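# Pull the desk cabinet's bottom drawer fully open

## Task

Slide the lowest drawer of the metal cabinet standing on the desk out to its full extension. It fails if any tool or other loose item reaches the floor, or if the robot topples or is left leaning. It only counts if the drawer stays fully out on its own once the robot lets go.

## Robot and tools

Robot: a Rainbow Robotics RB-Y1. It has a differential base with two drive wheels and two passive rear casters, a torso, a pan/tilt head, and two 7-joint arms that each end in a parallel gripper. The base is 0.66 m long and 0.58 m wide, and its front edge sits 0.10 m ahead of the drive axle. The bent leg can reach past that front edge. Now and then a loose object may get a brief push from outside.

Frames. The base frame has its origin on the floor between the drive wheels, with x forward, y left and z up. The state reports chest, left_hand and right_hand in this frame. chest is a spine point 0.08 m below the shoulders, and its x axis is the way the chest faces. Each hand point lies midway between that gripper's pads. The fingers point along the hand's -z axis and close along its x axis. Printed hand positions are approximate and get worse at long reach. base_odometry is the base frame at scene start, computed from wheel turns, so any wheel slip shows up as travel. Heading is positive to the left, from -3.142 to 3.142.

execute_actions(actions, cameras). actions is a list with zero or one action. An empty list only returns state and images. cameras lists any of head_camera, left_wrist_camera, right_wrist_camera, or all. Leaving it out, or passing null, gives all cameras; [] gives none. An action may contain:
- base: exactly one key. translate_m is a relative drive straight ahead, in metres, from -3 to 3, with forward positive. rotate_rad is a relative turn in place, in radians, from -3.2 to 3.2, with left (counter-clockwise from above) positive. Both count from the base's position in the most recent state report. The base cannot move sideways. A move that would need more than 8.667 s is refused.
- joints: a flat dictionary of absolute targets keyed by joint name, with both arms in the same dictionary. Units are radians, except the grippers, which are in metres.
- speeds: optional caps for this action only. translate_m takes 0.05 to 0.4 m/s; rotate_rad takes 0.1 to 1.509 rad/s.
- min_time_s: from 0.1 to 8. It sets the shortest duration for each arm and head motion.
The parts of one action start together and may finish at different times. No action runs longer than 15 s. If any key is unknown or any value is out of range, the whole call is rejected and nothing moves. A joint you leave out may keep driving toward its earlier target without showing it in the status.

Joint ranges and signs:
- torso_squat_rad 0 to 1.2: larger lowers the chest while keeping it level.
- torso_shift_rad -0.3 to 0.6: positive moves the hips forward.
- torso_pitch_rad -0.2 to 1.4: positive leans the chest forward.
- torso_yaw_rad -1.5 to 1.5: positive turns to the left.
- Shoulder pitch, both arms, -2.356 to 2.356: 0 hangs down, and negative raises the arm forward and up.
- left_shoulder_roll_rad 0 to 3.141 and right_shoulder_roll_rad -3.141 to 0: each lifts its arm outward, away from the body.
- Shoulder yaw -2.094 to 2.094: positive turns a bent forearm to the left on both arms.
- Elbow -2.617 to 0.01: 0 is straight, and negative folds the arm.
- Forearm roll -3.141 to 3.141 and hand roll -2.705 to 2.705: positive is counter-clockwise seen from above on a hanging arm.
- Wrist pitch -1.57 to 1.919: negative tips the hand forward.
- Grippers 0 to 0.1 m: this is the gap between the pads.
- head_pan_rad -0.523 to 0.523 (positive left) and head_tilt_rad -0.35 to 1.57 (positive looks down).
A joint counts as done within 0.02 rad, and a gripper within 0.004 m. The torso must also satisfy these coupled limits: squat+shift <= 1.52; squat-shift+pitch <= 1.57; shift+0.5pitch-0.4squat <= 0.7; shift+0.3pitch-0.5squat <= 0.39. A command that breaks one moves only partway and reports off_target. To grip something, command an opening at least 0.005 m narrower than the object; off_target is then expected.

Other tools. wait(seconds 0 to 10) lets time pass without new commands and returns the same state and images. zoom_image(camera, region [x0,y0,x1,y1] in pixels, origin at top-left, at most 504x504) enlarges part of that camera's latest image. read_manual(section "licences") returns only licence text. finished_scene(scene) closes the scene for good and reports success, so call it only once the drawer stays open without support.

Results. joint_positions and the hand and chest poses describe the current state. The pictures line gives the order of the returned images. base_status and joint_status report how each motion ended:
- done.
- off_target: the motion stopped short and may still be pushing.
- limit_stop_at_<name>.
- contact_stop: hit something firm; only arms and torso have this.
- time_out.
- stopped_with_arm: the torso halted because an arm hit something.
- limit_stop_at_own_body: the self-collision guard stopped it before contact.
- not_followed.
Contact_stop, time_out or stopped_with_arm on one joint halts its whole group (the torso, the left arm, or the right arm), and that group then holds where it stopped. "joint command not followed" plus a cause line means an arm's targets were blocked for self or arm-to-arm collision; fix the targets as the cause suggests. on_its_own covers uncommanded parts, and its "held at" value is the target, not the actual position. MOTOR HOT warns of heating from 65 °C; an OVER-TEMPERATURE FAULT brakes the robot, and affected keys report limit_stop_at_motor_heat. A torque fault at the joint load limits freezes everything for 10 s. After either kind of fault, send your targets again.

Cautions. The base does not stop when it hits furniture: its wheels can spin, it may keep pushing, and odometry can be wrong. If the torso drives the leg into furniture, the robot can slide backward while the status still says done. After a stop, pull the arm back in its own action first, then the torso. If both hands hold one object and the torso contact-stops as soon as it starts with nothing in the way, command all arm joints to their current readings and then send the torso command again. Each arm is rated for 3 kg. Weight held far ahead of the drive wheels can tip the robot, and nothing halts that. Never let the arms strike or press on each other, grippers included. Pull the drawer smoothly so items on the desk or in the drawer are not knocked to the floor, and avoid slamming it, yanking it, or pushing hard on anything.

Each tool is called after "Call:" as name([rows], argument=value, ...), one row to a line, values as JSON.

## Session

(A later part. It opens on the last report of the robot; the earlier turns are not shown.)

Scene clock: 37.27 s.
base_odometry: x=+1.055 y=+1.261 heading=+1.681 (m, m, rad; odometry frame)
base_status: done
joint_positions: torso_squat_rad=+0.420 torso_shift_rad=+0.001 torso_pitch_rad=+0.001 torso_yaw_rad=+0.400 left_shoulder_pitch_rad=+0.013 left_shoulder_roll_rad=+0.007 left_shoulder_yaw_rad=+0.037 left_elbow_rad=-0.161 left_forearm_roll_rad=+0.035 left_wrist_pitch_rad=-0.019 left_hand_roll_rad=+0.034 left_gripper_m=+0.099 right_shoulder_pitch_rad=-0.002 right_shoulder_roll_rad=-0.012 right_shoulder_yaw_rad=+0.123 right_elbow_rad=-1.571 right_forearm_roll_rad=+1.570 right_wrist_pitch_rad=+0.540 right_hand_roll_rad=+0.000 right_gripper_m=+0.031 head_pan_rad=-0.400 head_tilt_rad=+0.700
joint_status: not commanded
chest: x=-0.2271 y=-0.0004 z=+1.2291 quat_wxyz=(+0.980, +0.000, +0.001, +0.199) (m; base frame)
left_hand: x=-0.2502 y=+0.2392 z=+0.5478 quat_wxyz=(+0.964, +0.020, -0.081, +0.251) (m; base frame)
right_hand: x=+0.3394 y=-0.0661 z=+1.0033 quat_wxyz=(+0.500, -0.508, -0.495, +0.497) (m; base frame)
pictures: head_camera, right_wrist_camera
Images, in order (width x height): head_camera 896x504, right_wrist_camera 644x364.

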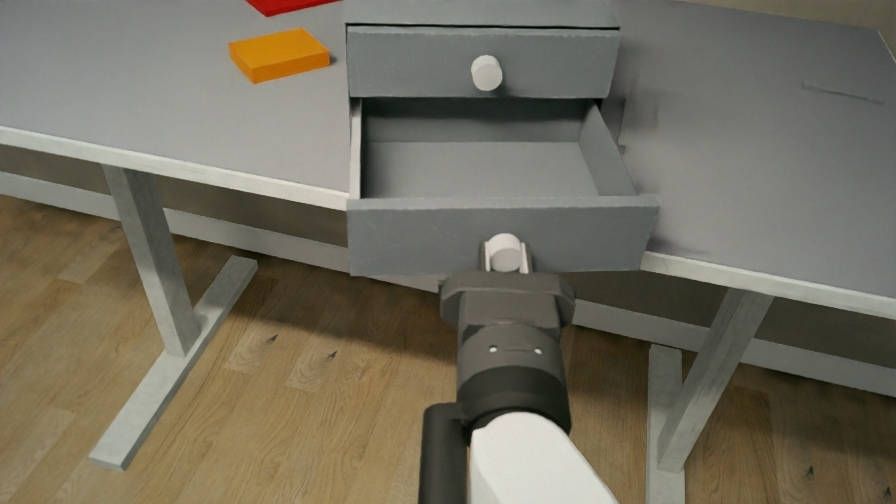

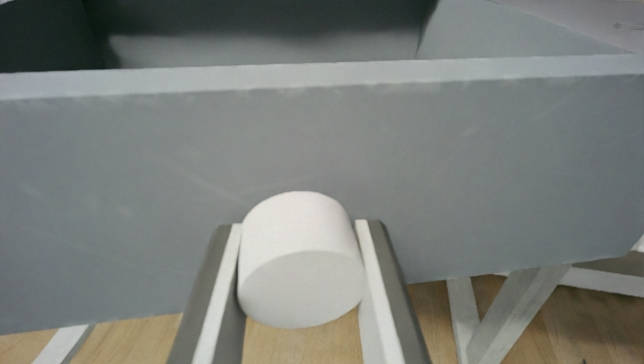

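Call:
execute_actions([
  {"base":{"translate_m":-0.008},"speeds":{"translate_m":0.05}},
], cameras=["right_wrist_camera"])

Call:
execute_actions([
  {"joints":{"right_gripper_m":0.07}},
], cameras=["head_camera"])

Scene clock: 38.33 s.
base_odometry: x=+1.056 y=+1.253 heading=+1.682 (m, m, rad; odometry frame)
base_status: done
joint_positions: torso_squat_rad=+0.420 torso_shift_rad=+0.001 torso_pitch_rad=+0.001 torso_yaw_rad=+0.400 left_shoulder_pitch_rad=+0.013 left_shoulder_roll_rad=+0.007 left_shoulder_yaw_rad=+0.037 left_elbow_rad=-0.160 left_forearm_roll_rad=+0.035 left_wrist_pitch_rad=-0.019 left_hand_roll_rad=+0.034 left_gripper_m=+0.099 right_shoulder_pitch_rad=-0.002 right_shoulder_roll_rad=-0.012 right_shoulder_yaw_rad=+0.123 right_elbow_rad=-1.571 right_forearm_roll_rad=+1.570 right_wrist_pitch_rad=+0.540 right_hand_roll_rad=+0.000 right_gripper_m=+0.031 head_pan_rad=-0.400 head_tilt_rad=+0.700
joint_status: not commanded
chest: x=-0.2274 y=-0.0004 z=+1.2291 quat_wxyz=(+0.980, +0.000, +0.000, +0.199) (m; base frame)
left_hand: x=-0.2503 y=+0.2392 z=+0.5478 quat_wxyz=(+0.964, +0.020, -0.081, +0.251) (m; base frame)
right_hand: x=+0.3392 y=-0.0663 z=+1.0036 quat_wxyz=(+0.500, -0.508, -0.495, +0.497) (m; base frame)
pictures: right_wrist_camera
Images, in order (width x height): right_wrist_camera 644x364.

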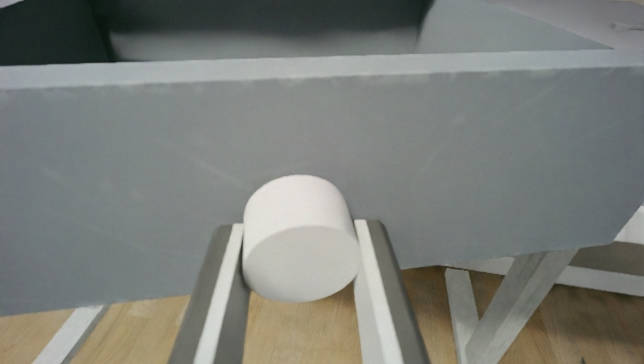

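Scene clock: 39.30 s.
base_odometry: x=+1.056 y=+1.253 heading=+1.683 (m, m, rad; odometry frame)
base_status: not commanded
joint_positions: torso_squat_rad=+0.420 torso_shift_rad=+0.000 torso_pitch_rad=+0.000 torso_yaw_rad=+0.400 left_shoulder_pitch_rad=+0.013 left_shoulder_roll_rad=+0.007 left_shoulder_yaw_rad=+0.037 left_elbow_rad=-0.160 left_forearm_roll_rad=+0.035 left_wrist_pitch_rad=-0.019 left_hand_roll_rad=+0.034 left_gripper_m=+0.099 right_shoulder_pitch_rad=+0.000 right_shoulder_roll_rad=-0.010 right_shoulder_yaw_rad=+0.125 right_elbow_rad=-1.571 right_forearm_roll_rad=+1.570 right_wrist_pitch_rad=+0.540 right_hand_roll_rad=+0.000 right_gripper_m=+0.070 head_pan_rad=-0.400 head_tilt_rad=+0.700
joint_status: all done
chest: x=-0.2279 y=-0.0004 z=+1.2291 quat_wxyz=(+0.980, +0.000, +0.000, +0.199) (m; base frame)
left_hand: x=-0.2503 y=+0.2392 z=+0.5477 quat_wxyz=(+0.964, +0.020, -0.081, +0.251) (m; base frame)
right_hand: x=+0.3380 y=-0.0655 z=+1.0029 quat_wxyz=(+0.501, -0.507, -0.495, +0.497) (m; base frame)
pictures: head_camera
Images, in order (width x height): head_camera 896x504.

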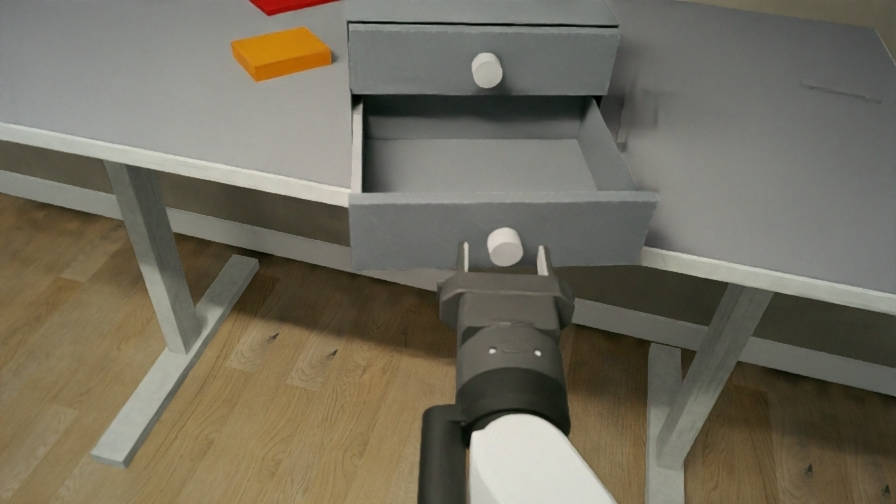

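Call:
finished_scene(scene=1)

The scene is finished: the task was done.


## Next scene

The same job, from a new start.

Call:
execute_actions(actions=[])

Scene clock: 0.00 s.
base_odometry: x=+0.000 y=+0.000 heading=+0.000 (m, m, rad; odometry frame)
base_status: not commanded
joint_positions: torso_squat_rad=+0.350 torso_shift_rad=+0.000 torso_pitch_rad=+0.000 torso_yaw_rad=+0.000 left_shoulder_pitch_rad=-0.020 left_shoulder_roll_rad=+0.011 left_shoulder_yaw_rad=+0.019 left_elbow_rad=-0.239 left_forearm_roll_rad=+0.023 left_wrist_pitch_rad=+0.007 left_hand_roll_rad=+0.027 left_gripper_m=+0.099 right_shoulder_pitch_rad=-0.021 right_shoulder_roll_rad=-0.014 right_shoulder_yaw_rad=+0.055 right_elbow_rad=-0.299 right_forearm_roll_rad=-0.007 right_wrist_pitch_rad=-0.036 right_hand_roll_rad=-0.002 right_gripper_m=+0.099 head_pan_rad=+0.001 head_tilt_rad=+0.400
joint_status: not commanded
chest: x=-0.2283 y=-0.0004 z=+1.2474 quat_wxyz=(+1.000, +0.000, +0.000, +0.000) (m; base frame)
left_hand: x=-0.0992 y=+0.2295 z=+0.5734 quat_wxyz=(+0.992, +0.003, -0.125, +0.030) (m; base frame)
right_hand: x=-0.0614 y=-0.2214 z=+0.5829 quat_wxyz=(+0.984, -0.001, -0.176, +0.027) (m; base frame)
pictures: head_camera, left_wrist_camera, right_wrist_camera
Images, in order (width x height): head_camera 896x504, left_wrist_camera 644x364, right_wrist_camera 644x364.

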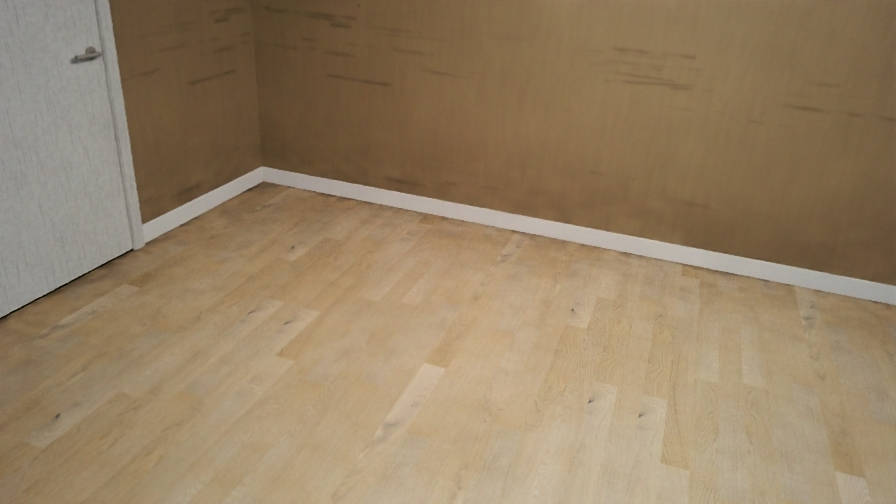

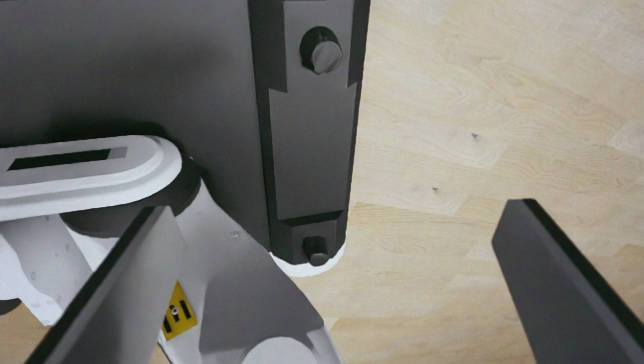

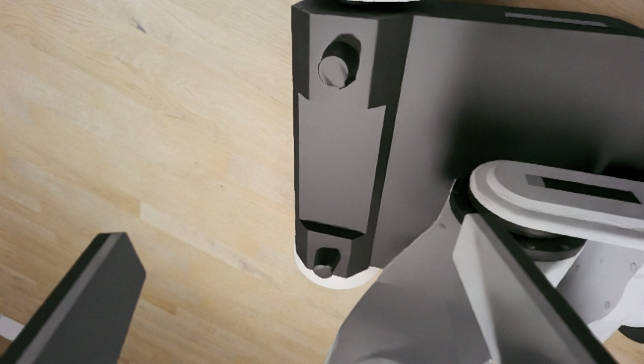

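Call:
execute_actions([
  {"base":{"rotate_rad":2.6},"joints":{"torso_yaw_rad":0.4,"head_pan_rad":-0.4,"right_shoulder_pitch_rad":0,"right_elbow_rad":-1.57,"right_shoulder_roll_rad":-0.01,"right_shoulder_yaw_rad":0.2,"right_forearm_roll_rad":1.57,"right_wrist_pitch_rad":0.6,"right_hand_roll_rad":0},"min_time_s":3},
], cameras=["head_camera"])

Scene clock: 5.13 s.
base_odometry: x=+0.000 y=+0.000 heading=+2.599 (m, m, rad; odometry frame)
base_status: done
joint_positions: torso_squat_rad=+0.350 torso_shift_rad=+0.000 torso_pitch_rad=+0.000 torso_yaw_rad=+0.400 left_shoulder_pitch_rad=-0.020 left_shoulder_roll_rad=+0.011 left_shoulder_yaw_rad=+0.019 left_elbow_rad=-0.239 left_forearm_roll_rad=+0.023 left_wrist_pitch_rad=+0.007 left_hand_roll_rad=+0.027 left_gripper_m=+0.099 right_shoulder_pitch_rad=+0.000 right_shoulder_roll_rad=-0.010 right_shoulder_yaw_rad=+0.200 right_elbow_rad=-1.570 right_forearm_roll_rad=+1.570 right_wrist_pitch_rad=+0.600 right_hand_roll_rad=+0.000 right_gripper_m=+0.099 head_pan_rad=-0.400 head_tilt_rad=+0.400
joint_status: all done
chest: x=-0.2284 y=-0.0004 z=+1.2474 quat_wxyz=(+0.980, +0.000, +0.000, +0.199) (m; base frame)
left_hand: x=-0.1990 y=+0.2616 z=+0.5734 quat_wxyz=(+0.966, +0.028, -0.122, +0.226) (m; base frame)
right_hand: x=+0.3262 y=-0.0439 z=+1.0207 quat_wxyz=(+0.497, -0.503, -0.499, +0.501) (m; base frame)
pictures: head_camera
Images, in order (width x height): head_camera 896x504.

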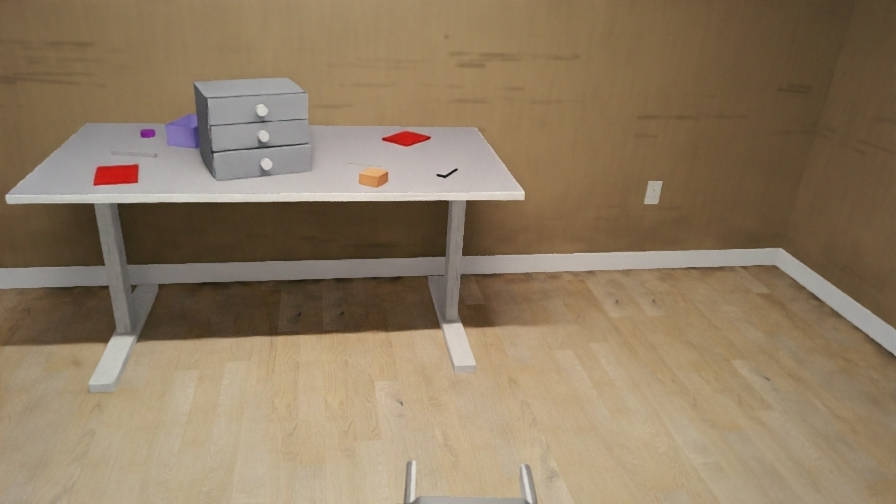

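Call:
execute_actions([
  {"base":{"rotate_rad":0.205},"joints":{"left_elbow_rad":-0.8,"left_shoulder_roll_rad":0.15}},
], cameras=[])

Call:
execute_actions([
  {"base":{"translate_m":1.38},"joints":{"torso_squat_rad":0.85,"head_tilt_rad":0.5}},
], cameras=[])

Call:
execute_actions([
  {"base":{"rotate_rad":0.215}},
], cameras=["head_camera","right_wrist_camera"])

Scene clock: 7.27 s.
base_odometry: x=+0.000 y=+0.000 heading=+2.804 (m, m, rad; odometry frame)
base_status: done
joint_positions: torso_squat_rad=+0.350 torso_shift_rad=+0.000 torso_pitch_rad=+0.000 torso_yaw_rad=+0.400 left_shoulder_pitch_rad=-0.020 left_shoulder_roll_rad=+0.150 left_shoulder_yaw_rad=+0.019 left_elbow_rad=-0.800 left_forearm_roll_rad=+0.023 left_wrist_pitch_rad=+0.007 left_hand_roll_rad=+0.027 left_gripper_m=+0.099 right_shoulder_pitch_rad=+0.000 right_shoulder_roll_rad=-0.010 right_shoulder_yaw_rad=+0.200 right_elbow_rad=-1.570 right_forearm_roll_rad=+1.570 right_wrist_pitch_rad=+0.600 right_hand_roll_rad=+0.000 right_gripper_m=+0.099 head_pan_rad=-0.400 head_tilt_rad=+0.400
joint_status: all done
chest: x=-0.2284 y=-0.0005 z=+1.2474 quat_wxyz=(+0.980, +0.000, +0.000, +0.199) (m; base frame)
left_hand: x=-0.0120 y=+0.4380 z=+0.7043 quat_wxyz=(+0.898, +0.139, -0.376, +0.182) (m; base frame)
right_hand: x=+0.3261 y=-0.0438 z=+1.0206 quat_wxyz=(+0.497, -0.503, -0.499, +0.501) (m; base frame)
pictures: none
No camera images: the call's "cameras" was empty. Leave "cameras" out to get every camera's image.

Scene clock: 12.30 s.
base_odometry: x=-1.302 y=+0.457 heading=+2.805 (m, m, rad; odometry frame)
base_status: done
joint_positions: torso_squat_rad=+0.850 torso_shift_rad=+0.000 torso_pitch_rad=+0.000 torso_yaw_rad=+0.400 left_shoulder_pitch_rad=-0.020 left_shoulder_roll_rad=+0.150 left_shoulder_yaw_rad=+0.019 left_elbow_rad=-0.800 left_forearm_roll_rad=+0.023 left_wrist_pitch_rad=+0.007 left_hand_roll_rad=+0.027 left_gripper_m=+0.099 right_shoulder_pitch_rad=+0.000 right_shoulder_roll_rad=-0.010 right_shoulder_yaw_rad=+0.200 right_elbow_rad=-1.570 right_forearm_roll_rad=+1.570 right_wrist_pitch_rad=+0.600 right_hand_roll_rad=+0.000 right_gripper_m=+0.099 head_pan_rad=-0.400 head_tilt_rad=+0.500
joint_status: all done
chest: x=-0.2282 y=-0.0003 z=+1.0519 quat_wxyz=(+0.980, +0.000, +0.000, +0.199) (m; base frame)
left_hand: x=-0.0118 y=+0.4382 z=+0.5088 quat_wxyz=(+0.898, +0.139, -0.376, +0.182) (m; base frame)
right_hand: x=+0.3262 y=-0.0437 z=+0.8251 quat_wxyz=(+0.497, -0.503, -0.499, +0.501) (m; base frame)
pictures: none
No camera images: the call's "cameras" was empty. Leave "cameras" out to get every camera's image.

Scene clock: 14.00 s.
base_odometry: x=-1.302 y=+0.457 heading=+3.019 (m, m, rad; odometry frame)
base_status: done
joint_positions: torso_squat_rad=+0.850 torso_shift_rad=+0.000 torso_pitch_rad=+0.000 torso_yaw_rad=+0.400 left_shoulder_pitch_rad=-0.020 left_shoulder_roll_rad=+0.150 left_shoulder_yaw_rad=+0.019 left_elbow_rad=-0.800 left_forearm_roll_rad=+0.023 left_wrist_pitch_rad=+0.007 left_hand_roll_rad=+0.027 left_gripper_m=+0.099 right_shoulder_pitch_rad=+0.000 right_shoulder_roll_rad=-0.010 right_shoulder_yaw_rad=+0.200 right_elbow_rad=-1.570 right_forearm_roll_rad=+1.570 right_wrist_pitch_rad=+0.600 right_hand_roll_rad=+0.000 right_gripper_m=+0.099 head_pan_rad=-0.400 head_tilt_rad=+0.500
joint_status: not commanded
chest: x=-0.2282 y=-0.0003 z=+1.0519 quat_wxyz=(+0.980, +0.000, +0.000, +0.199) (m; base frame)
left_hand: x=-0.0119 y=+0.4382 z=+0.5088 quat_wxyz=(+0.898, +0.139, -0.376, +0.182) (m; base frame)
right_hand: x=+0.3262 y=-0.0437 z=+0.8251 quat_wxyz=(+0.497, -0.503, -0.499, +0.501) (m; base frame)
pictures: head_camera, right_wrist_camera
Images, in order (width x height): head_camera 896x504, right_wrist_camera 644x364.

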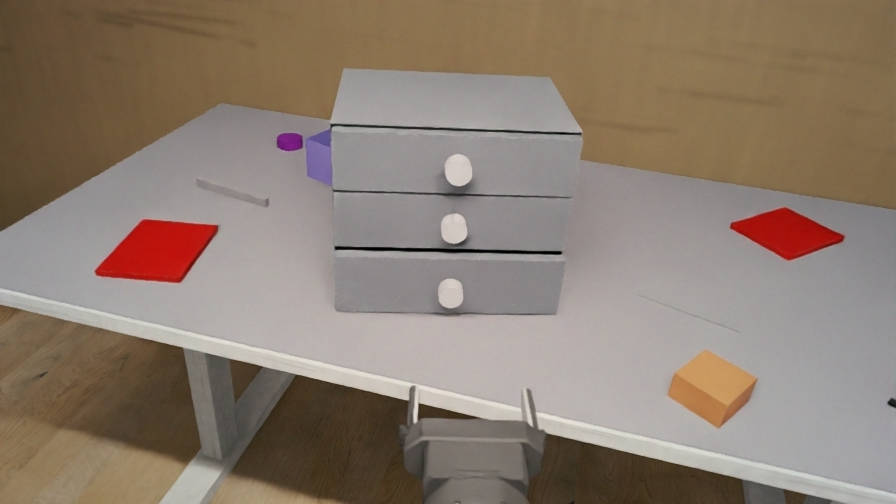

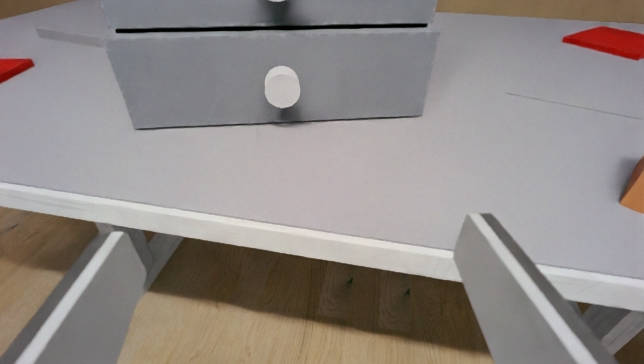

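Call:
execute_actions([
  {"base":{"translate_m":0.17},"speeds":{"translate_m":0.1},"joints":{"torso_squat_rad":0.97,"right_shoulder_yaw_rad":0.29,"right_wrist_pitch_rad":0.69,"head_tilt_rad":0.7}},
], cameras=["head_camera","right_wrist_camera"])

Scene clock: 16.83 s.
base_odometry: x=-1.471 y=+0.477 heading=+3.020 (m, m, rad; odometry frame)
base_status: done
joint_positions: torso_squat_rad=+0.970 torso_shift_rad=+0.000 torso_pitch_rad=+0.000 torso_yaw_rad=+0.400 left_shoulder_pitch_rad=-0.020 left_shoulder_roll_rad=+0.150 left_shoulder_yaw_rad=+0.019 left_elbow_rad=-0.800 left_forearm_roll_rad=+0.023 left_wrist_pitch_rad=+0.007 left_hand_roll_rad=+0.027 left_gripper_m=+0.099 right_shoulder_pitch_rad=+0.000 right_shoulder_roll_rad=-0.010 right_shoulder_yaw_rad=+0.290 right_elbow_rad=-1.570 right_forearm_roll_rad=+1.570 right_wrist_pitch_rad=+0.690 right_hand_roll_rad=+0.000 right_gripper_m=+0.099 head_pan_rad=-0.400 head_tilt_rad=+0.700
joint_status: all done
chest: x=-0.2282 y=-0.0003 z=+0.9857 quat_wxyz=(+0.980, +0.000, +0.000, +0.199) (m; base frame)
left_hand: x=-0.0119 y=+0.4382 z=+0.4425 quat_wxyz=(+0.898, +0.139, -0.376, +0.182) (m; base frame)
right_hand: x=+0.3107 y=-0.0231 z=+0.7586 quat_wxyz=(+0.497, -0.503, -0.499, +0.501) (m; base frame)
pictures: head_camera, right_wrist_camera
Images, in order (width x height): head_camera 896x504, right_wrist_camera 644x364.

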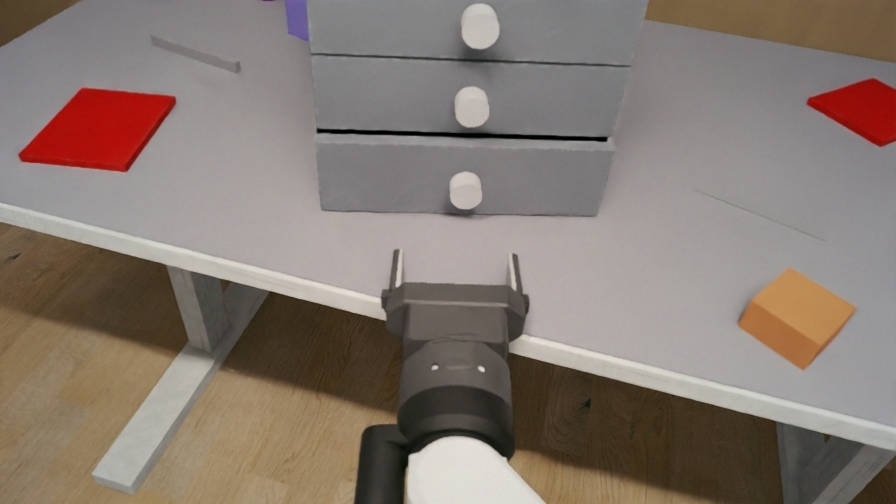

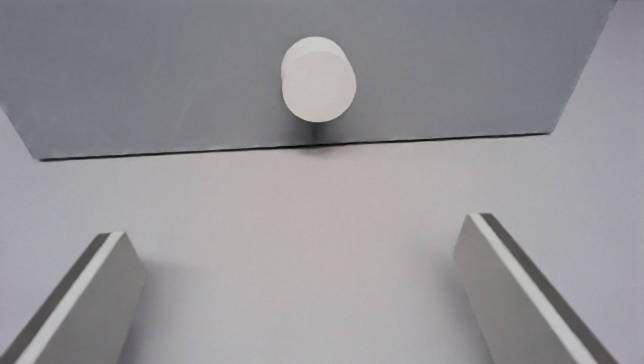

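Call:
execute_actions([
  {"base":{"translate_m":0.08},"speeds":{"translate_m":0.07},"joints":{"torso_squat_rad":0.941,"right_shoulder_yaw_rad":0.26,"right_wrist_pitch_rad":0.66}},
], cameras=["head_camera","right_wrist_camera"])

Scene clock: 18.57 s.
base_odometry: x=-1.551 y=+0.487 heading=+3.021 (m, m, rad; odometry frame)
base_status: done
joint_positions: torso_squat_rad=+0.941 torso_shift_rad=+0.000 torso_pitch_rad=+0.000 torso_yaw_rad=+0.400 left_shoulder_pitch_rad=-0.020 left_shoulder_roll_rad=+0.150 left_shoulder_yaw_rad=+0.019 left_elbow_rad=-0.800 left_forearm_roll_rad=+0.023 left_wrist_pitch_rad=+0.007 left_hand_roll_rad=+0.027 left_gripper_m=+0.099 right_shoulder_pitch_rad=+0.000 right_shoulder_roll_rad=-0.010 right_shoulder_yaw_rad=+0.260 right_elbow_rad=-1.570 right_forearm_roll_rad=+1.570 right_wrist_pitch_rad=+0.660 right_hand_roll_rad=+0.000 right_gripper_m=+0.099 head_pan_rad=-0.400 head_tilt_rad=+0.700
joint_status: all done
chest: x=-0.2281 y=-0.0003 z=+1.0022 quat_wxyz=(+0.980, +0.000, +0.000, +0.199) (m; base frame)
left_hand: x=-0.0119 y=+0.4382 z=+0.4591 quat_wxyz=(+0.898, +0.139, -0.376, +0.182) (m; base frame)
right_hand: x=+0.3161 y=-0.0296 z=+0.7751 quat_wxyz=(+0.497, -0.503, -0.499, +0.502) (m; base frame)
pictures: head_camera, right_wrist_camera
Images, in order (width x height): head_camera 896x504, right_wrist_camera 644x364.

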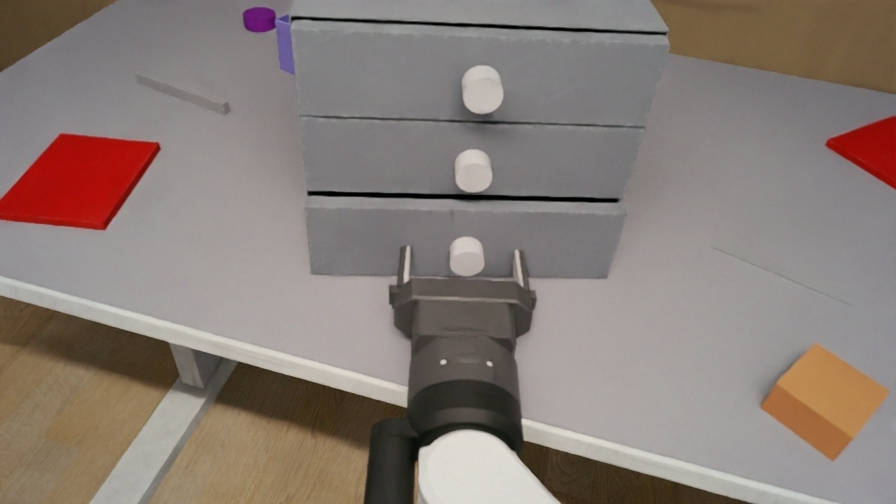

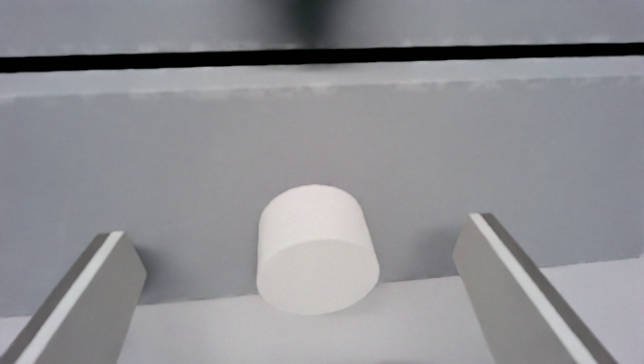

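Call:
execute_actions([
  {"base":{"translate_m":0.003},"joints":{"torso_squat_rad":0.947,"right_shoulder_yaw_rad":0.24,"right_wrist_pitch_rad":0.64,"right_gripper_m":0.07}},
], cameras=[])

Call:
execute_actions([
  {"joints":{"right_gripper_m":0.02}},
], cameras=["right_wrist_camera"])

Call:
execute_actions([
  {"base":{"translate_m":-0.14},"speeds":{"translate_m":0.08}},
], cameras=["head_camera","right_wrist_camera"])

Scene clock: 19.73 s.
base_odometry: x=-1.554 y=+0.487 heading=+3.021 (m, m, rad; odometry frame)
base_status: done
joint_positions: torso_squat_rad=+0.947 torso_shift_rad=+0.000 torso_pitch_rad=+0.000 torso_yaw_rad=+0.400 left_shoulder_pitch_rad=-0.020 left_shoulder_roll_rad=+0.150 left_shoulder_yaw_rad=+0.019 left_elbow_rad=-0.800 left_forearm_roll_rad=+0.023 left_wrist_pitch_rad=+0.007 left_hand_roll_rad=+0.027 left_gripper_m=+0.099 right_shoulder_pitch_rad=-0.001 right_shoulder_roll_rad=-0.010 right_shoulder_yaw_rad=+0.240 right_elbow_rad=-1.571 right_forearm_roll_rad=+1.570 right_wrist_pitch_rad=+0.640 right_hand_roll_rad=+0.000 right_gripper_m=+0.070 head_pan_rad=-0.400 head_tilt_rad=+0.700
joint_status: all done
chest: x=-0.2283 y=-0.0003 z=+0.9988 quat_wxyz=(+0.980, +0.000, +0.000, +0.199) (m; base frame)
left_hand: x=-0.0119 y=+0.4382 z=+0.4557 quat_wxyz=(+0.898, +0.139, -0.376, +0.182) (m; base frame)
right_hand: x=+0.3195 y=-0.0340 z=+0.7726 quat_wxyz=(+0.497, -0.503, -0.499, +0.501) (m; base frame)
pictures: none
No camera images: the call's "cameras" was empty. Leave "cameras" out to get every camera's image.

Scene clock: 20.73 s.
base_odometry: x=-1.554 y=+0.487 heading=+3.021 (m, m, rad; odometry frame)
base_status: not commanded
joint_positions: torso_squat_rad=+0.947 torso_shift_rad=+0.000 torso_pitch_rad=+0.000 torso_yaw_rad=+0.400 left_shoulder_pitch_rad=-0.020 left_shoulder_roll_rad=+0.150 left_shoulder_yaw_rad=+0.019 left_elbow_rad=-0.800 left_forearm_roll_rad=+0.023 left_wrist_pitch_rad=+0.007 left_hand_roll_rad=+0.027 left_gripper_m=+0.099 right_shoulder_pitch_rad=-0.001 right_shoulder_roll_rad=-0.010 right_shoulder_yaw_rad=+0.240 right_elbow_rad=-1.571 right_forearm_roll_rad=+1.570 right_wrist_pitch_rad=+0.640 right_hand_roll_rad=+0.000 right_gripper_m=+0.031 head_pan_rad=-0.400 head_tilt_rad=+0.700
joint_status: right_gripper_m off_target (ended at +0.031, target +0.020)
chest: x=-0.2283 y=-0.0003 z=+0.9988 quat_wxyz=(+0.980, +0.000, +0.000, +0.199) (m; base frame)
left_hand: x=-0.0119 y=+0.4382 z=+0.4557 quat_wxyz=(+0.898, +0.139, -0.376, +0.182) (m; base frame)
right_hand: x=+0.3195 y=-0.0340 z=+0.7726 quat_wxyz=(+0.497, -0.503, -0.499, +0.501) (m; base frame)
pictures: right_wrist_camera
Images, in order (width x height): right_wrist_camera 644x364.

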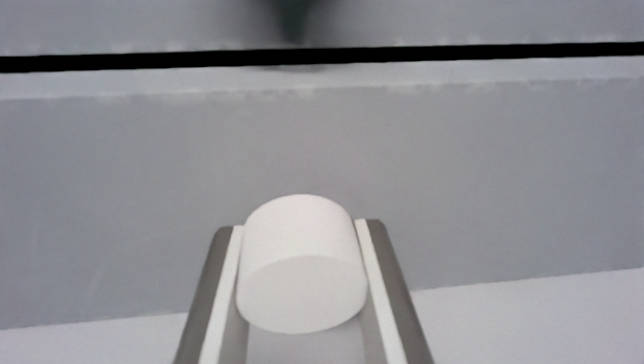

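Scene clock: 23.37 s.
base_odometry: x=-1.415 y=+0.470 heading=+3.019 (m, m, rad; odometry frame)
base_status: done
joint_positions: torso_squat_rad=+0.947 torso_shift_rad=+0.000 torso_pitch_rad=+0.000 torso_yaw_rad=+0.400 left_shoulder_pitch_rad=-0.020 left_shoulder_roll_rad=+0.150 left_shoulder_yaw_rad=+0.019 left_elbow_rad=-0.800 left_forearm_roll_rad=+0.023 left_wrist_pitch_rad=+0.007 left_hand_roll_rad=+0.027 left_gripper_m=+0.099 right_shoulder_pitch_rad=+0.000 right_shoulder_roll_rad=-0.011 right_shoulder_yaw_rad=+0.237 right_elbow_rad=-1.571 right_forearm_roll_rad=+1.570 right_wrist_pitch_rad=+0.641 right_hand_roll_rad=+0.000 right_gripper_m=+0.031 head_pan_rad=-0.400 head_tilt_rad=+0.700
joint_status: not commanded
chest: x=-0.2283 y=-0.0004 z=+0.9988 quat_wxyz=(+0.980, +0.000, +0.000, +0.199) (m; base frame)
left_hand: x=-0.0117 y=+0.4381 z=+0.4558 quat_wxyz=(+0.898, +0.139, -0.376, +0.182) (m; base frame)
right_hand: x=+0.3199 y=-0.0365 z=+0.7721 quat_wxyz=(+0.498, -0.505, -0.498, +0.500) (m; base frame)
pictures: head_camera, right_wrist_camera
Images, in order (width x height): head_camera 896x504, right_wrist_camera 644x364.

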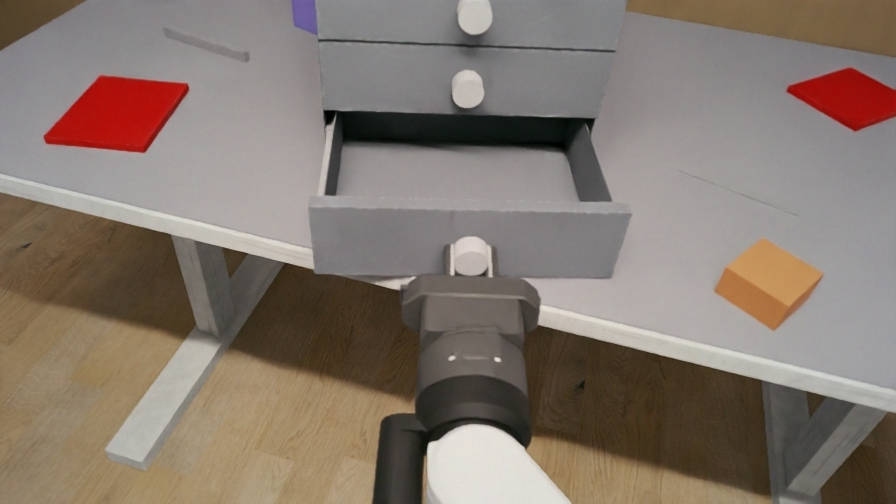

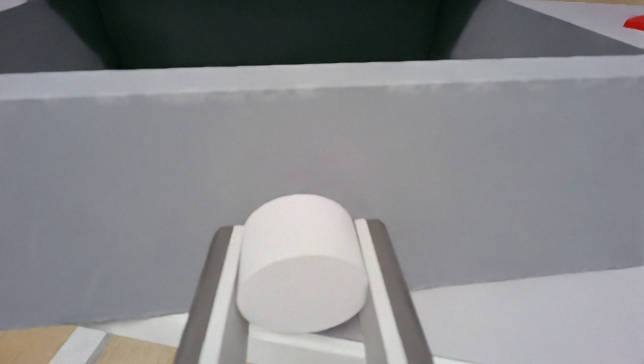

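Call:
execute_actions([
  {"base":{"translate_m":-0.045},"speeds":{"translate_m":0.05}},
], cameras=["head_camera","right_wrist_camera"])

Scene clock: 25.10 s.
base_odometry: x=-1.371 y=+0.465 heading=+3.019 (m, m, rad; odometry frame)
base_status: done
joint_positions: torso_squat_rad=+0.947 torso_shift_rad=+0.000 torso_pitch_rad=+0.000 torso_yaw_rad=+0.400 left_shoulder_pitch_rad=-0.020 left_shoulder_roll_rad=+0.150 left_shoulder_yaw_rad=+0.019 left_elbow_rad=-0.800 left_forearm_roll_rad=+0.023 left_wrist_pitch_rad=+0.007 left_hand_roll_rad=+0.027 left_gripper_m=+0.099 right_shoulder_pitch_rad=-0.001 right_shoulder_roll_rad=-0.013 right_shoulder_yaw_rad=+0.235 right_elbow_rad=-1.570 right_forearm_roll_rad=+1.570 right_wrist_pitch_rad=+0.641 right_hand_roll_rad=+0.000 right_gripper_m=+0.031 head_pan_rad=-0.400 head_tilt_rad=+0.700
joint_status: not commanded
chest: x=-0.2279 y=-0.0004 z=+0.9989 quat_wxyz=(+0.980, +0.000, +0.000, +0.198) (m; base frame)
left_hand: x=-0.0117 y=+0.4381 z=+0.4557 quat_wxyz=(+0.898, +0.139, -0.376, +0.182) (m; base frame)
right_hand: x=+0.3211 y=-0.0375 z=+0.7724 quat_wxyz=(+0.498, -0.505, -0.497, +0.500) (m; base frame)
pictures: head_camera, right_wrist_camera
Images, in order (width x height): head_camera 896x504, right_wrist_camera 644x364.

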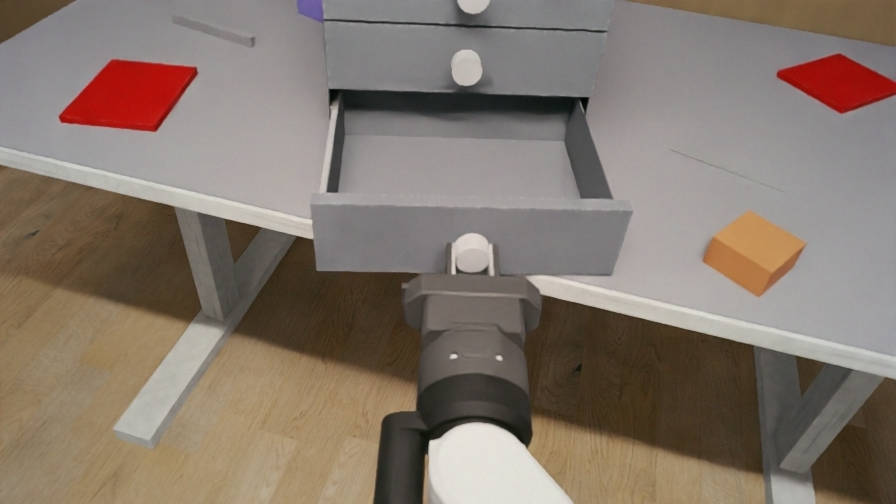

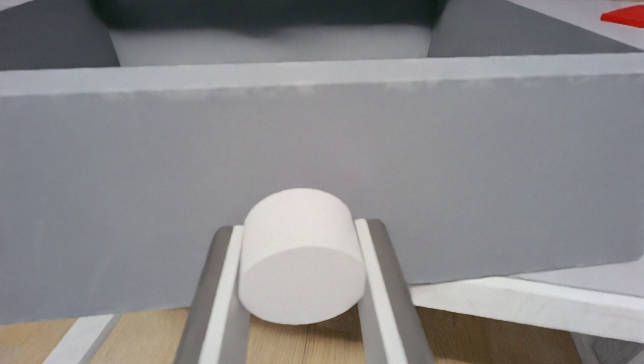

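Tension and a slight slip, as before: the drawer is at its stop.

Call:
execute_actions([
  {"joints":{"right_gripper_m":0.07}},
], cameras=[])

Call:
finished_scene(scene=2)

Scene clock: 26.17 s.
base_odometry: x=-1.371 y=+0.465 heading=+3.019 (m, m, rad; odometry frame)
base_status: not commanded
joint_positions: torso_squat_rad=+0.947 torso_shift_rad=+0.000 torso_pitch_rad=+0.000 torso_yaw_rad=+0.400 left_shoulder_pitch_rad=-0.020 left_shoulder_roll_rad=+0.150 left_shoulder_yaw_rad=+0.019 left_elbow_rad=-0.800 left_forearm_roll_rad=+0.023 left_wrist_pitch_rad=+0.007 left_hand_roll_rad=+0.027 left_gripper_m=+0.099 right_shoulder_pitch_rad=+0.000 right_shoulder_roll_rad=-0.010 right_shoulder_yaw_rad=+0.240 right_elbow_rad=-1.570 right_forearm_roll_rad=+1.570 right_wrist_pitch_rad=+0.640 right_hand_roll_rad=+0.000 right_gripper_m=+0.070 head_pan_rad=-0.400 head_tilt_rad=+0.700
joint_status: all done
chest: x=-0.2281 y=-0.0003 z=+0.9988 quat_wxyz=(+0.980, +0.000, +0.000, +0.199) (m; base frame)
left_hand: x=-0.0118 y=+0.4381 z=+0.4557 quat_wxyz=(+0.898, +0.139, -0.376, +0.182) (m; base frame)
right_hand: x=+0.3197 y=-0.0346 z=+0.7720 quat_wxyz=(+0.497, -0.503, -0.499, +0.501) (m; base frame)
pictures: none
No camera images: the call's "cameras" was empty. Leave "cameras" out to get every camera's image.

The scene is finished: the task was done.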